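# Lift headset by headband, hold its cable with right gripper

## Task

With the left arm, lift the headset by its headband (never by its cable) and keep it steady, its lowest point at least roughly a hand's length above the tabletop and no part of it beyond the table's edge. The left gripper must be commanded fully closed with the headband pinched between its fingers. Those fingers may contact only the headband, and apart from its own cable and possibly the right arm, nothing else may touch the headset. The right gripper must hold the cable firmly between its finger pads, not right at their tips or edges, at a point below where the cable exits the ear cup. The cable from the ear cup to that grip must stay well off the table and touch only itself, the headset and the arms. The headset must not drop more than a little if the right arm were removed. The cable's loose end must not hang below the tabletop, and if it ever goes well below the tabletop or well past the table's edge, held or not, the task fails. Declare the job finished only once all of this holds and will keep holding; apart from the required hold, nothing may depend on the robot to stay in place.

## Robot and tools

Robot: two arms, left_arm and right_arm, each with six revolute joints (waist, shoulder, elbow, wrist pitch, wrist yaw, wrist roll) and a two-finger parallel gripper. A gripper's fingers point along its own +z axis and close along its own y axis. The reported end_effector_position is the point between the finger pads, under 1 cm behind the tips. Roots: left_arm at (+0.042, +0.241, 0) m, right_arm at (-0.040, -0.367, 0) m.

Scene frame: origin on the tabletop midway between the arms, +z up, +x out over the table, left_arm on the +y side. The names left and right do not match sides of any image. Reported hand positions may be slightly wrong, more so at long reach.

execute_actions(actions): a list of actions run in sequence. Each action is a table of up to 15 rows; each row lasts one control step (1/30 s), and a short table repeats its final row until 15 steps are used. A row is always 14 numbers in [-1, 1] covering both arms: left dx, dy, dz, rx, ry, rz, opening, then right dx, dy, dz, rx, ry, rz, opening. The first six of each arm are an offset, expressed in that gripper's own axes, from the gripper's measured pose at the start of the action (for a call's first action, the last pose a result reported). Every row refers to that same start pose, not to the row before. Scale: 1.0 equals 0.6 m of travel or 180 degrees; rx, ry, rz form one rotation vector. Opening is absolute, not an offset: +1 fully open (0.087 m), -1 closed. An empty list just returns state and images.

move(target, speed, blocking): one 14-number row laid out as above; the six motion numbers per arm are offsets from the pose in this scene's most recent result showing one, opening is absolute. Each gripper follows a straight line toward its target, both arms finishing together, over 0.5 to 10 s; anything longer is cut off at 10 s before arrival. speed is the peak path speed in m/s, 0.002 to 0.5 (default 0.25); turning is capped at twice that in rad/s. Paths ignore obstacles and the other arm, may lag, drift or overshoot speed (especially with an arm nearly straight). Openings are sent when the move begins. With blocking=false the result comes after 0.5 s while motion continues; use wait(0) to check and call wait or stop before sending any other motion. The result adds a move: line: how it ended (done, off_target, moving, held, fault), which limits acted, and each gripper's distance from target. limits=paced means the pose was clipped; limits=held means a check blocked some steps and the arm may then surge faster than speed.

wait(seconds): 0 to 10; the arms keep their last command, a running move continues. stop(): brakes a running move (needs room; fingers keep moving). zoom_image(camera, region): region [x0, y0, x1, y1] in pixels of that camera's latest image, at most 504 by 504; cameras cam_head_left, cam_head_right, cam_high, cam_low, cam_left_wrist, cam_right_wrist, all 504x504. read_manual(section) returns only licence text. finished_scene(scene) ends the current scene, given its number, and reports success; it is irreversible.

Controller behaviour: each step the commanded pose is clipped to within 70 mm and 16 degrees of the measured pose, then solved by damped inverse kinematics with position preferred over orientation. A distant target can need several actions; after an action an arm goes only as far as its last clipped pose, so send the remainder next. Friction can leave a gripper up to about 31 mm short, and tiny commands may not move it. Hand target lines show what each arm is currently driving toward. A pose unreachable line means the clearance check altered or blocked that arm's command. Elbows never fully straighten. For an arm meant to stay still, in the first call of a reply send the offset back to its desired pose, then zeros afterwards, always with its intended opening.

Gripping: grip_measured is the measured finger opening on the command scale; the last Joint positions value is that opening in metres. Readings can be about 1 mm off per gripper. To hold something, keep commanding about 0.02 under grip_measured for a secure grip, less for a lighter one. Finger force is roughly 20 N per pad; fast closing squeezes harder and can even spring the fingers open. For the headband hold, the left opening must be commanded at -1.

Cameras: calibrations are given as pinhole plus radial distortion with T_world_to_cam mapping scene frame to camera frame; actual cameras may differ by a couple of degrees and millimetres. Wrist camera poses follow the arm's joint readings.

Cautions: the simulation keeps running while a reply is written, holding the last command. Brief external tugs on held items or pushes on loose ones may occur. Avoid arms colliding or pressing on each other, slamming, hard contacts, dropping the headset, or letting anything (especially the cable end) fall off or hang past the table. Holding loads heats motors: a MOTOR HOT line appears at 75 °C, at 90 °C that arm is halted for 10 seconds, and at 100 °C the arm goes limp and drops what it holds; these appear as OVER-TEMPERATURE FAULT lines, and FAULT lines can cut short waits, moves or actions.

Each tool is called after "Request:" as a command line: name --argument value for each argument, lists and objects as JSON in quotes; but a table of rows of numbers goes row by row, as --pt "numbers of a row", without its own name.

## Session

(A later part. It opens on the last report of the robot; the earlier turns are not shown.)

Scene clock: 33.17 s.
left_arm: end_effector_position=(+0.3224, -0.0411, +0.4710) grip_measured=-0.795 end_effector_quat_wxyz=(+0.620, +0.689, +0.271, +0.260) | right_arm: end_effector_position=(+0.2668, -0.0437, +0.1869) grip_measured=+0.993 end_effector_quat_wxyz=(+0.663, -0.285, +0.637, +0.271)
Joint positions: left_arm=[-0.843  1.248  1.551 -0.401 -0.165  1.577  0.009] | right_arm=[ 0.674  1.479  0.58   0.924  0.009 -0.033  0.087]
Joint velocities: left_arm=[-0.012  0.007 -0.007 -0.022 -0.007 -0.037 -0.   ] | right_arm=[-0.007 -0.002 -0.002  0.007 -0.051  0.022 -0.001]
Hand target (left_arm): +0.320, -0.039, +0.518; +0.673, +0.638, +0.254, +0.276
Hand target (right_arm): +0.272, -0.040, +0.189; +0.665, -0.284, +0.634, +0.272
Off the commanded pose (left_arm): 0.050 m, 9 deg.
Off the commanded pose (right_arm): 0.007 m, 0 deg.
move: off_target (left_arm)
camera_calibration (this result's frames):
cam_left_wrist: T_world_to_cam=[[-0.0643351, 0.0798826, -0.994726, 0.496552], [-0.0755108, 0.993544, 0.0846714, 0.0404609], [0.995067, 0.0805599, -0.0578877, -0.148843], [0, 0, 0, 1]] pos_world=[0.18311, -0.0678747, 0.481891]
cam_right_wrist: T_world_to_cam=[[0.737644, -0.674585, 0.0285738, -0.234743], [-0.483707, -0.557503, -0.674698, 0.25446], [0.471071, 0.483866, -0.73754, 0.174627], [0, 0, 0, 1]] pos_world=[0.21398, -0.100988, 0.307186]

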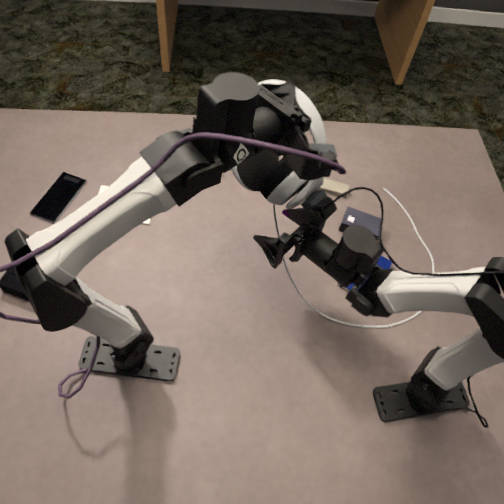

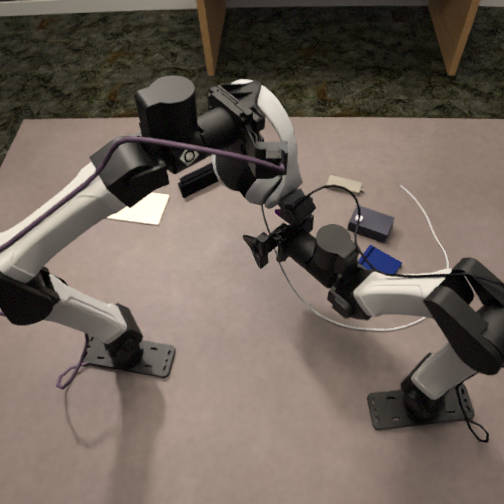

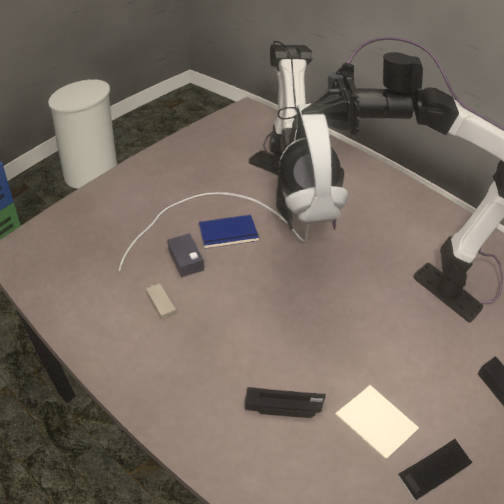

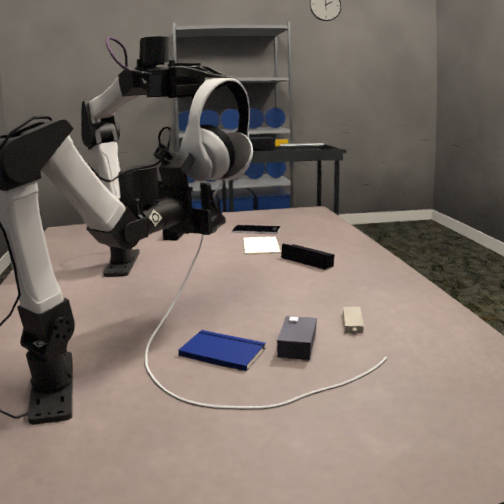

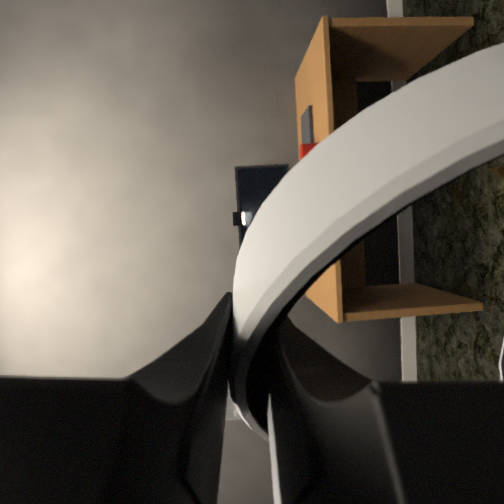

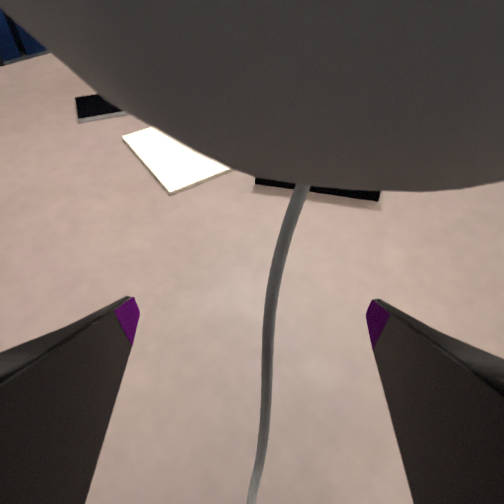

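Request:
move --target '[0,0.08,0,-0.05,0,0,-1,0,0,0,0,0,0,-1]'

Scene clock: 33.93 s.
left_arm: end_effector_position=(+0.3225, -0.0403, +0.4679) grip_measured=-0.795 end_effector_quat_wxyz=(+0.614, +0.694, +0.272, +0.261) | right_arm: end_effector_position=(+0.2669, -0.0436, +0.1886) grip_measured=-0.937 end_effector_quat_wxyz=(+0.665, -0.284, +0.635, +0.272)
Joint positions: left_arm=[-0.843  1.248  1.551 -0.414 -0.169  1.58   0.009] | right_arm=[ 0.674  1.479  0.58   0.931  0.009 -0.033  0.003]
Joint velocities: left_arm=[ 0.002  0.022  0.012  0.066 -0.051  0.022 -0.001] | right_arm=[-0.012 -0.007 -0.012 -0.022  0.11   0.007  0.001]
Hand target (left_arm): +0.320, -0.039, +0.516; +0.671, +0.639, +0.252, +0.279
Hand target (right_arm): +0.267, -0.044, +0.187; +0.663, -0.285, +0.637, +0.271
Off the commanded pose (left_arm): 0.051 m, 10 deg.
Off the commanded pose (right_arm): 0.002 m, 0 deg.
move: off_target (left_arm)
camera_calibration (this result's frames):
cam_left_wrist: T_world_to_cam=[[-0.0701841, 0.0929465, -0.993194, 0.495066], [-0.0781143, 0.99208, 0.0983622, 0.0343272], [0.994471, 0.0844862, -0.0623678, -0.146787], [0, 0, 0, 1]] pos_world=[0.183403, -0.0676685, 0.479165]
cam_right_wrist: T_world_to_cam=[[0.737517, -0.67472, 0.0286499, -0.234779], [-0.480706, -0.554298, -0.679467, 0.255959], [0.474331, 0.487347, -0.733146, 0.174128], [0, 0, 0, 1]] pos_world=[0.2136, -0.101393, 0.308303]

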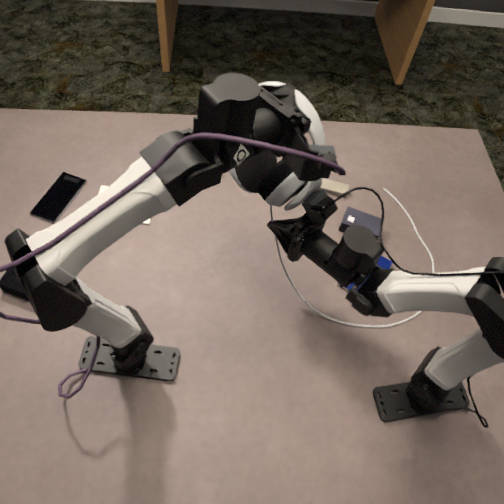

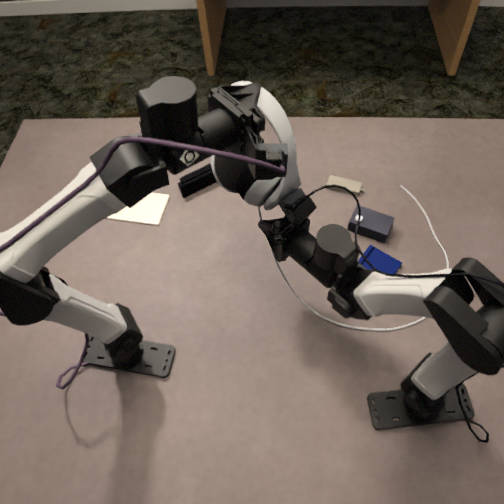

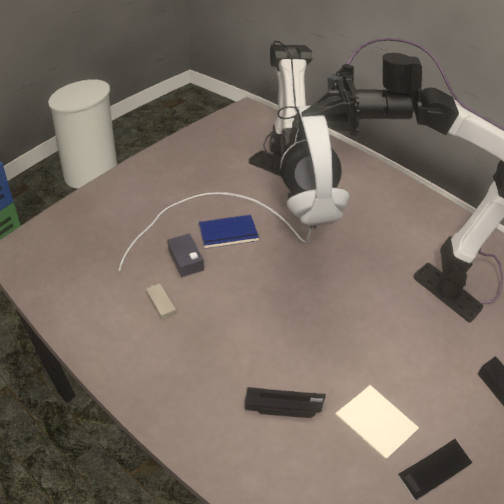

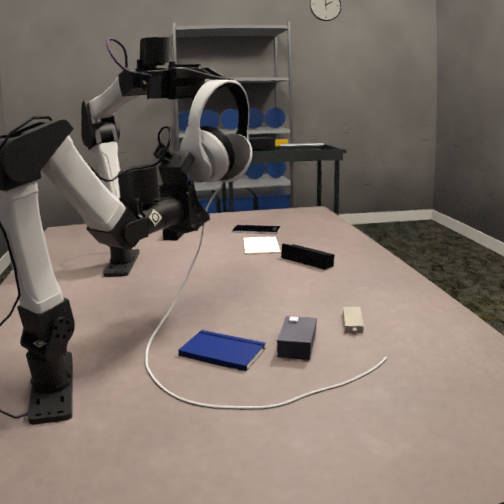

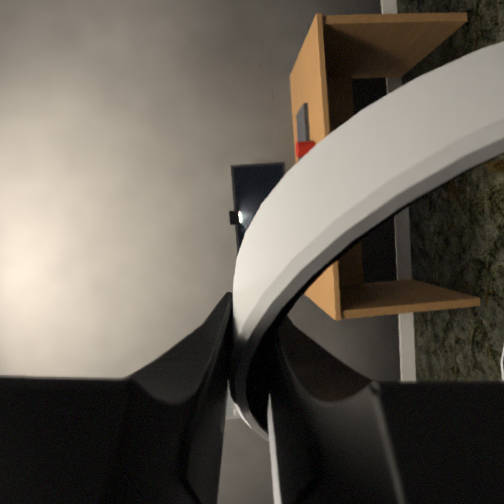

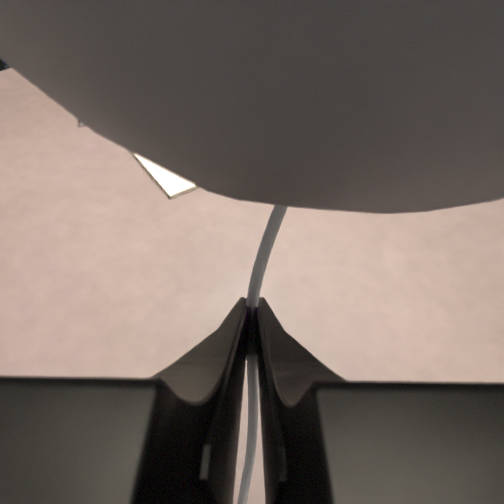

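Request:
move --target '[0,0.085,0,-0.055,0,0,-1,0.08,0,0.06,0,0,0,0.2]' --speed 0.1

Request:
move --target '[0,0.085,0,-0.055,0,0,-1,0,0,0,0,0,0,-1]'

Scene clock: 35.47 s.
left_arm: end_effector_position=(+0.3233, -0.0403, +0.4763) grip_measured=-0.797 end_effector_quat_wxyz=(+0.623, +0.685, +0.265, +0.270) | right_arm: end_effector_position=(+0.2886, -0.0205, +0.1405) grip_measured=+0.200 end_effector_quat_wxyz=(+0.662, -0.286, +0.638, +0.271)
Joint positions: left_arm=[-0.843  1.248  1.551 -0.382 -0.173  1.597  0.009] | right_arm=[ 0.674  1.757  0.625  1.154  0.009 -0.033  0.052]
Joint velocities: left_arm=[ 0.007  0.017  0.002  0.11  -0.022  0.051 -0.   ] | right_arm=[-0.002  0.007 -0.002  0.007  0.007 -0.051  0.   ]
Hand target (left_arm): +0.322, -0.041, +0.516; +0.671, +0.639, +0.250, +0.282
Hand target (right_arm): +0.294, -0.017, +0.142; +0.665, -0.284, +0.635, +0.272
Off the commanded pose (left_arm): 0.043 m, 8 deg.
Off the commanded pose (right_arm): 0.006 m, 1 deg.
move: off_target (left_arm)
camera_calibration (this result's frames):
cam_left_wrist: T_world_to_cam=[[-0.0400921, 0.0784547, -0.996111, 0.494521], [-0.0830579, 0.993201, 0.0815685, 0.0432729], [0.995738, 0.0860051, -0.0333032, -0.161245], [0, 0, 0, 1]] pos_world=[0.183979, -0.0679082, 0.483698]
cam_right_wrist: T_world_to_cam=[[0.737726, -0.674497, 0.0285239, -0.233807], [-0.485638, -0.559564, -0.671598, 0.246681], [0.468952, 0.481603, -0.740367, 0.119827], [0, 0, 0, 1]] pos_world=[0.23609, -0.0773773, 0.261055]

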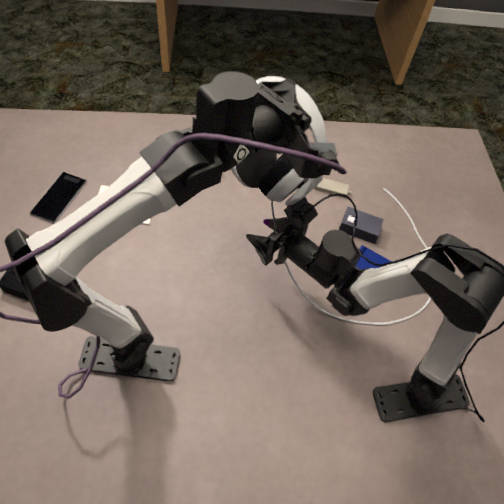

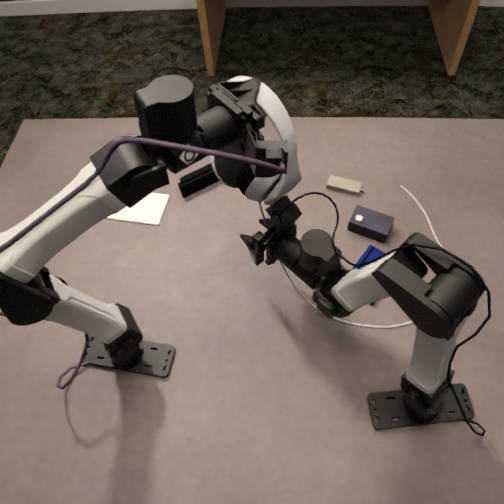

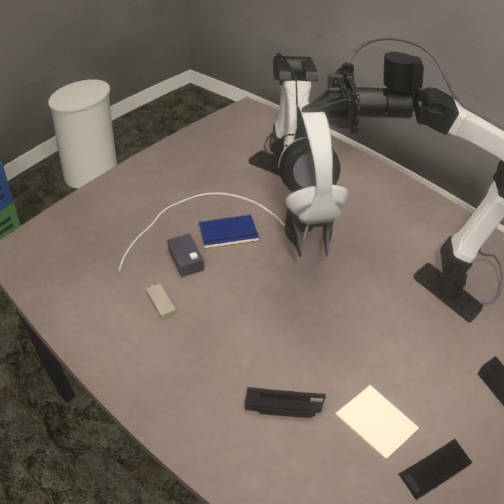

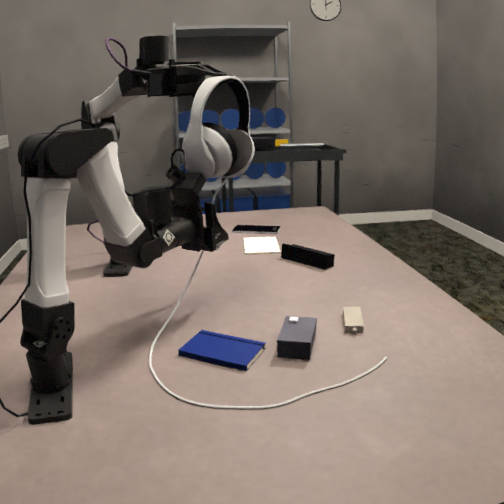

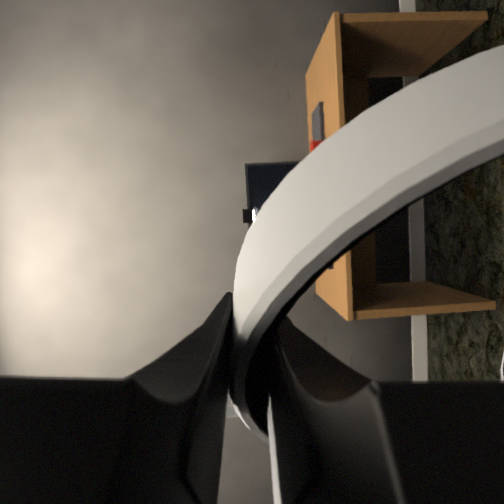

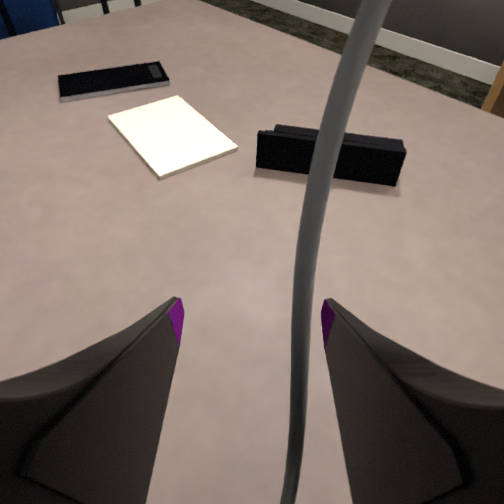

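Scene clock: 36.20 s.
left_arm: end_effector_position=(+0.3233, -0.0405, +0.4775) grip_measured=-0.797 end_effector_quat_wxyz=(+0.624, +0.684, +0.264, +0.271) | right_arm: end_effector_position=(+0.2886, -0.0204, +0.1410) grip_measured=-1.000 end_effector_quat_wxyz=(+0.662, -0.285, +0.638, +0.271)
Joint positions: left_arm=[-0.843  1.248  1.551 -0.377 -0.172  1.599  0.009] | right_arm=[ 0.674  1.757  0.625  1.156  0.009 -0.033  0.   ]
Joint velocities: left_arm=[-0.007 -0.017 -0.002 -0.037  0.007 -0.007 -0.001] | right_arm=[ 0.017 -0.017 -0.002  0.037  0.007 -0.037  0.   ]
Hand target (left_arm): +0.320, -0.039, +0.524; +0.678, +0.630, +0.243, +0.290
Hand target (right_arm): +0.289, -0.020, +0.140; +0.661, -0.286, +0.638, +0.271
Off the commanded pose (left_arm): 0.050 m, 10 deg.
Off the commanded pose (right_arm): 0.001 m, 0 deg.
move: off_target (left_arm)
camera_calibration (this result's frames):
cam_left_wrist: T_world_to_cam=[[-0.0353718, 0.0762569, -0.996461, 0.494374], [-0.0828558, 0.993428, 0.078966, 0.0444922], [0.995934, 0.0853557, -0.028821, -0.163435], [0, 0, 0, 1]] pos_world=[0.183944, -0.0679491, 0.4844]
cam_right_wrist: T_world_to_cam=[[0.737681, -0.674545, 0.0285512, -0.233816], [-0.484586, -0.558441, -0.67329, 0.247085], [0.470109, 0.482838, -0.738827, 0.11967], [0, 0, 0, 1]] pos_world=[0.235958, -0.0775186, 0.261451]

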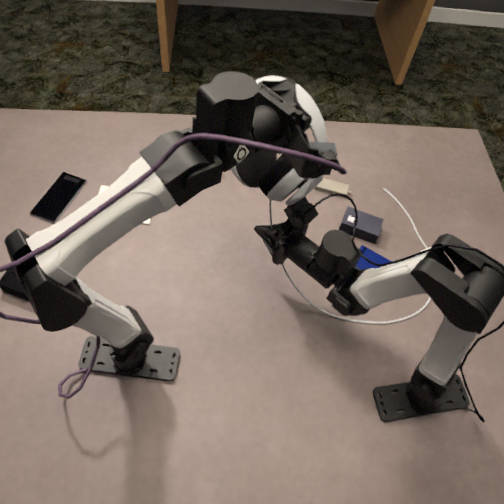

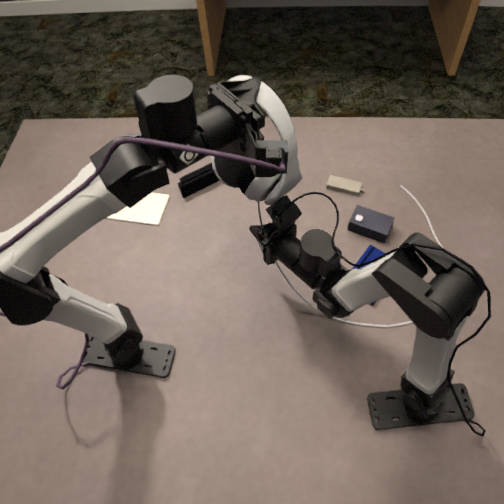

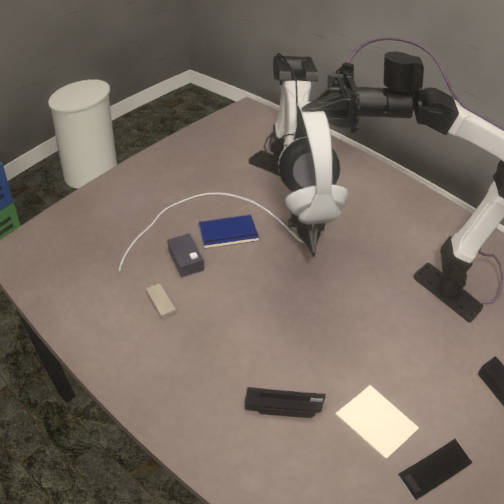

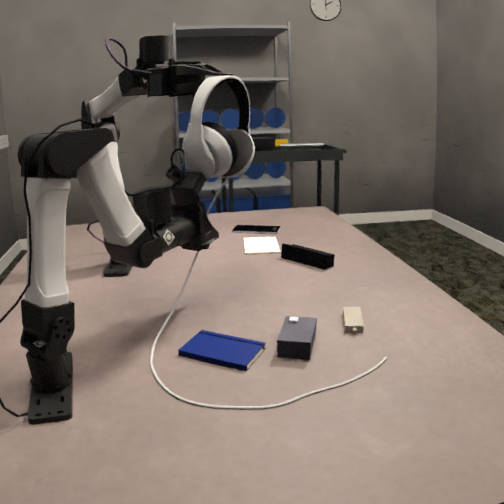

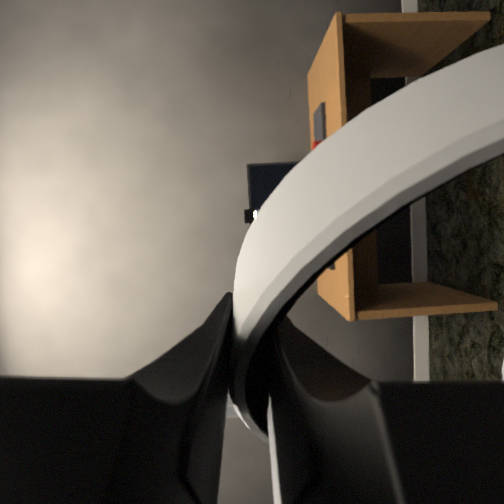

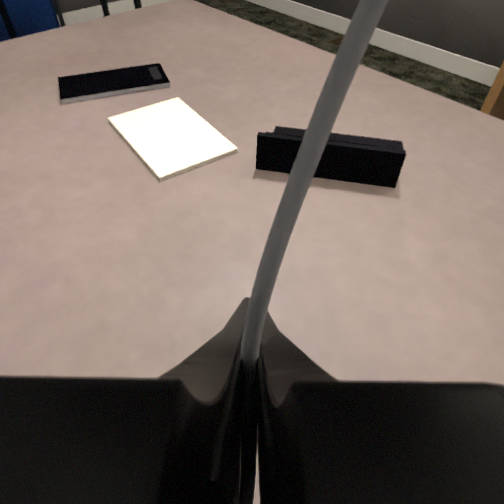

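Request:
move --target '[0,0.08,0,-0.05,0,0,-1,0,0,-0.045,0,0,0,-0.3]' --speed 0.1

Request:
move --target '[0,0.08,0,-0.05,0,0,-1,0,0,0,0,0,0,-1]'

Scene clock: 37.50 s.
left_arm: end_effector_position=(+0.3238, -0.0400, +0.4801) grip_measured=-0.797 end_effector_quat_wxyz=(+0.627, +0.680, +0.263, +0.274) | right_arm: end_effector_position=(+0.2746, -0.0354, +0.1380) grip_measured=-0.300 end_effector_quat_wxyz=(+0.660, -0.287, +0.640, +0.270)
Joint positions: left_arm=[-0.843  1.248  1.551 -0.368 -0.176  1.603  0.009] | right_arm=[ 0.674  1.696  0.542  1.171  0.009 -0.033  0.031]
Joint velocities: left_arm=[-0.017 -0.002 -0.002  0.037  0.007  0.022 -0.   ] | right_arm=[-0.017 -0.007  0.012 -0.125  0.066  0.022  0.001]
Hand target (left_arm): +0.321, -0.040, +0.523; +0.675, +0.633, +0.243, +0.290
Hand target (right_arm): +0.270, -0.040, +0.140; +0.662, -0.285, +0.637, +0.271
Off the commanded pose (left_arm): 0.046 m, 8 deg.
Off the commanded pose (right_arm): 0.007 m, 0 deg.
move: off_target (left_arm)
camera_calibration (this result's frames):
cam_left_wrist: T_world_to_cam=[[-0.0273664, 0.0705615, -0.997132, 0.494383], [-0.0870322, 0.993549, 0.0726966, 0.0482536], [0.99583, 0.088772, -0.0210488, -0.167414], [0, 0, 0, 1]] pos_world=[0.184445, -0.0679651, 0.485933]
cam_right_wrist: T_world_to_cam=[[0.73783, -0.674386, 0.0284597, -0.233509], [-0.488083, -0.562175, -0.667634, 0.229933], [0.466242, 0.47871, -0.743946, 0.132896], [0, 0, 0, 1]] pos_world=[0.222555, -0.0918313, 0.259024]

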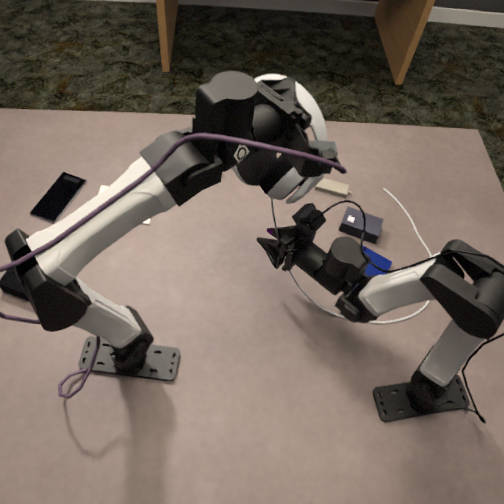

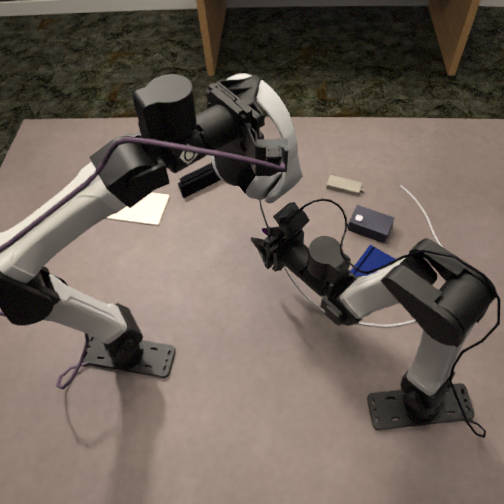

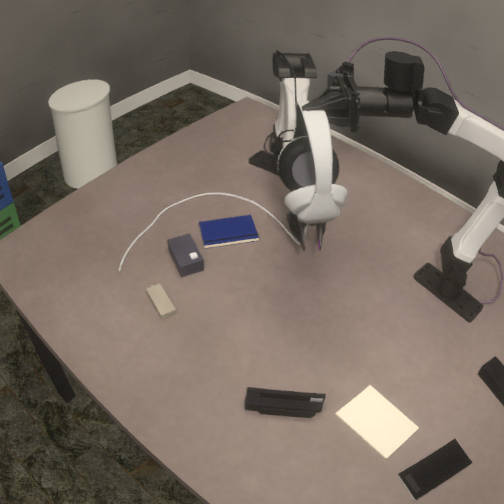

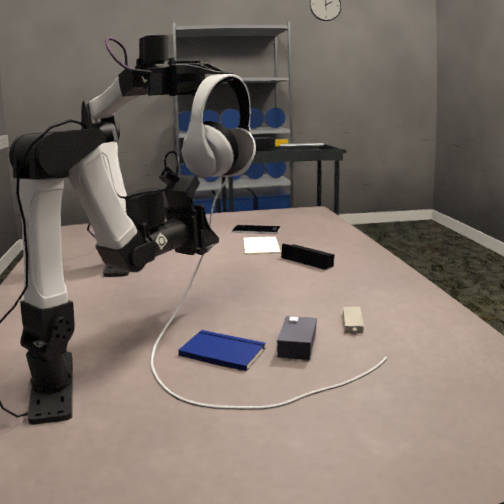

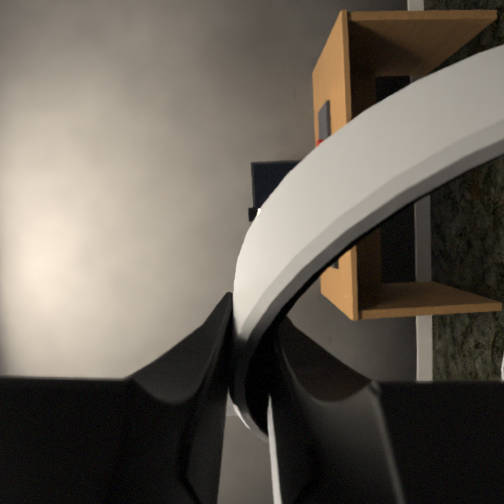

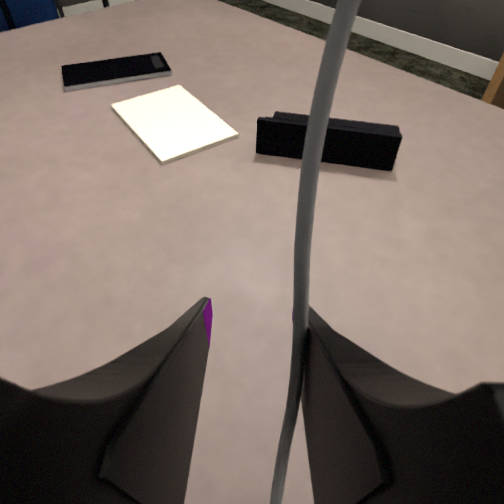

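Scene clock: 38.23 s.
left_arm: end_effector_position=(+0.3237, -0.0401, +0.4784) grip_measured=-0.797 end_effector_quat_wxyz=(+0.624, +0.683, +0.263, +0.273) | right_arm: end_effector_position=(+0.2746, -0.0354, +0.1385) grip_measured=-0.970 end_effector_quat_wxyz=(+0.660, -0.286, +0.639, +0.270)
Joint positions: left_arm=[-0.843  1.248  1.551 -0.375 -0.175  1.603  0.009] | right_arm=[ 0.674  1.696  0.542  1.173  0.009 -0.033  0.001]
Joint velocities: left_arm=[-0.027 -0.007 -0.007 -0.022  0.081 -0.066 -0.   ] | right_arm=[ 0.012 -0.002 -0.007  0.022 -0.007 -0.066  0.   ]
Hand target (left_arm): +0.320, -0.038, +0.525; +0.677, +0.630, +0.243, +0.293
Hand target (right_arm): +0.275, -0.035, +0.138; +0.660, -0.287, +0.640, +0.270
Off the commanded pose (left_arm): 0.050 m, 9 deg.
Off the commanded pose (right_arm): 0.000 m, 0 deg.
move: off_target (left_arm)
camera_calibration (this result's frames):
cam_left_wrist: T_world_to_cam=[[-0.0311896, 0.0767659, -0.996561, 0.493878], [-0.085955, 0.993147, 0.079193, 0.044923], [0.995811, 0.0881294, -0.0243775, -0.165741], [0, 0, 0, 1]] pos_world=[0.184312, -0.0679215, 0.484582]
cam_right_wrist: T_world_to_cam=[[0.737793, -0.674426, 0.0284828, -0.233518], [-0.487211, -0.561244, -0.669052, 0.230294], [0.467212, 0.479745, -0.74267, 0.132797], [0, 0, 0, 1]] pos_world=[0.222446, -0.0919477, 0.259354]

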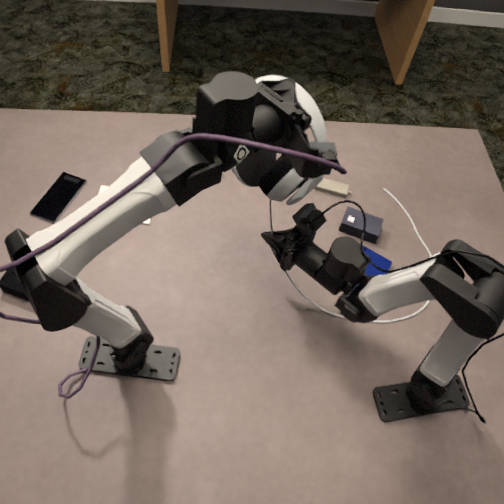

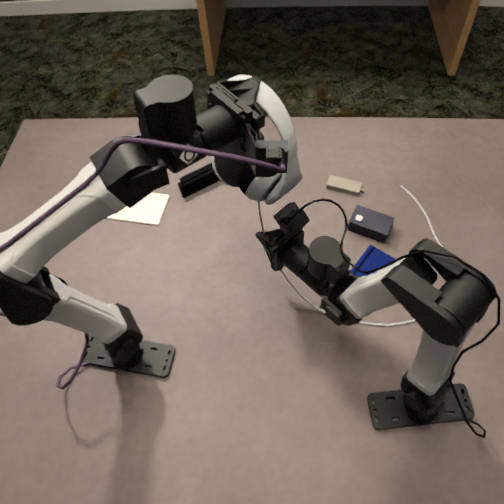

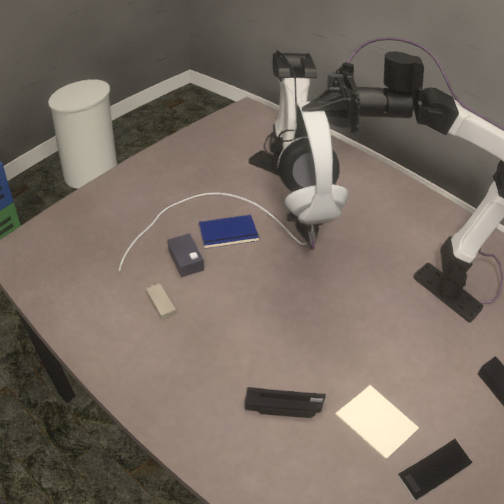

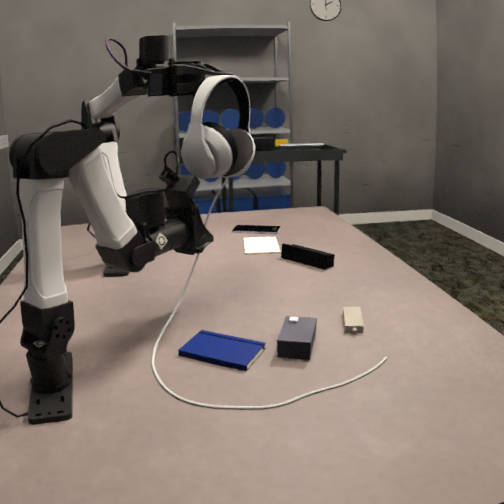

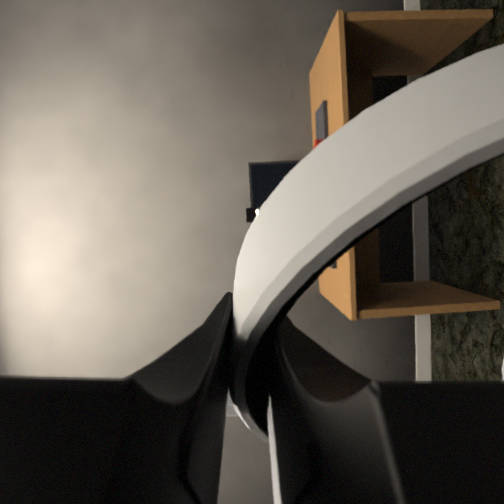

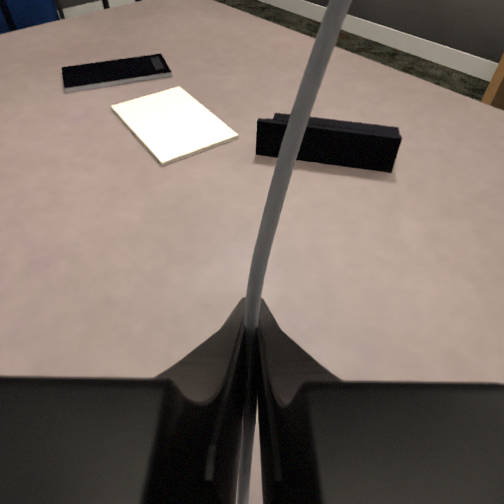

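Request:
finished_scene --scene 1

The scene is finished: the task was done.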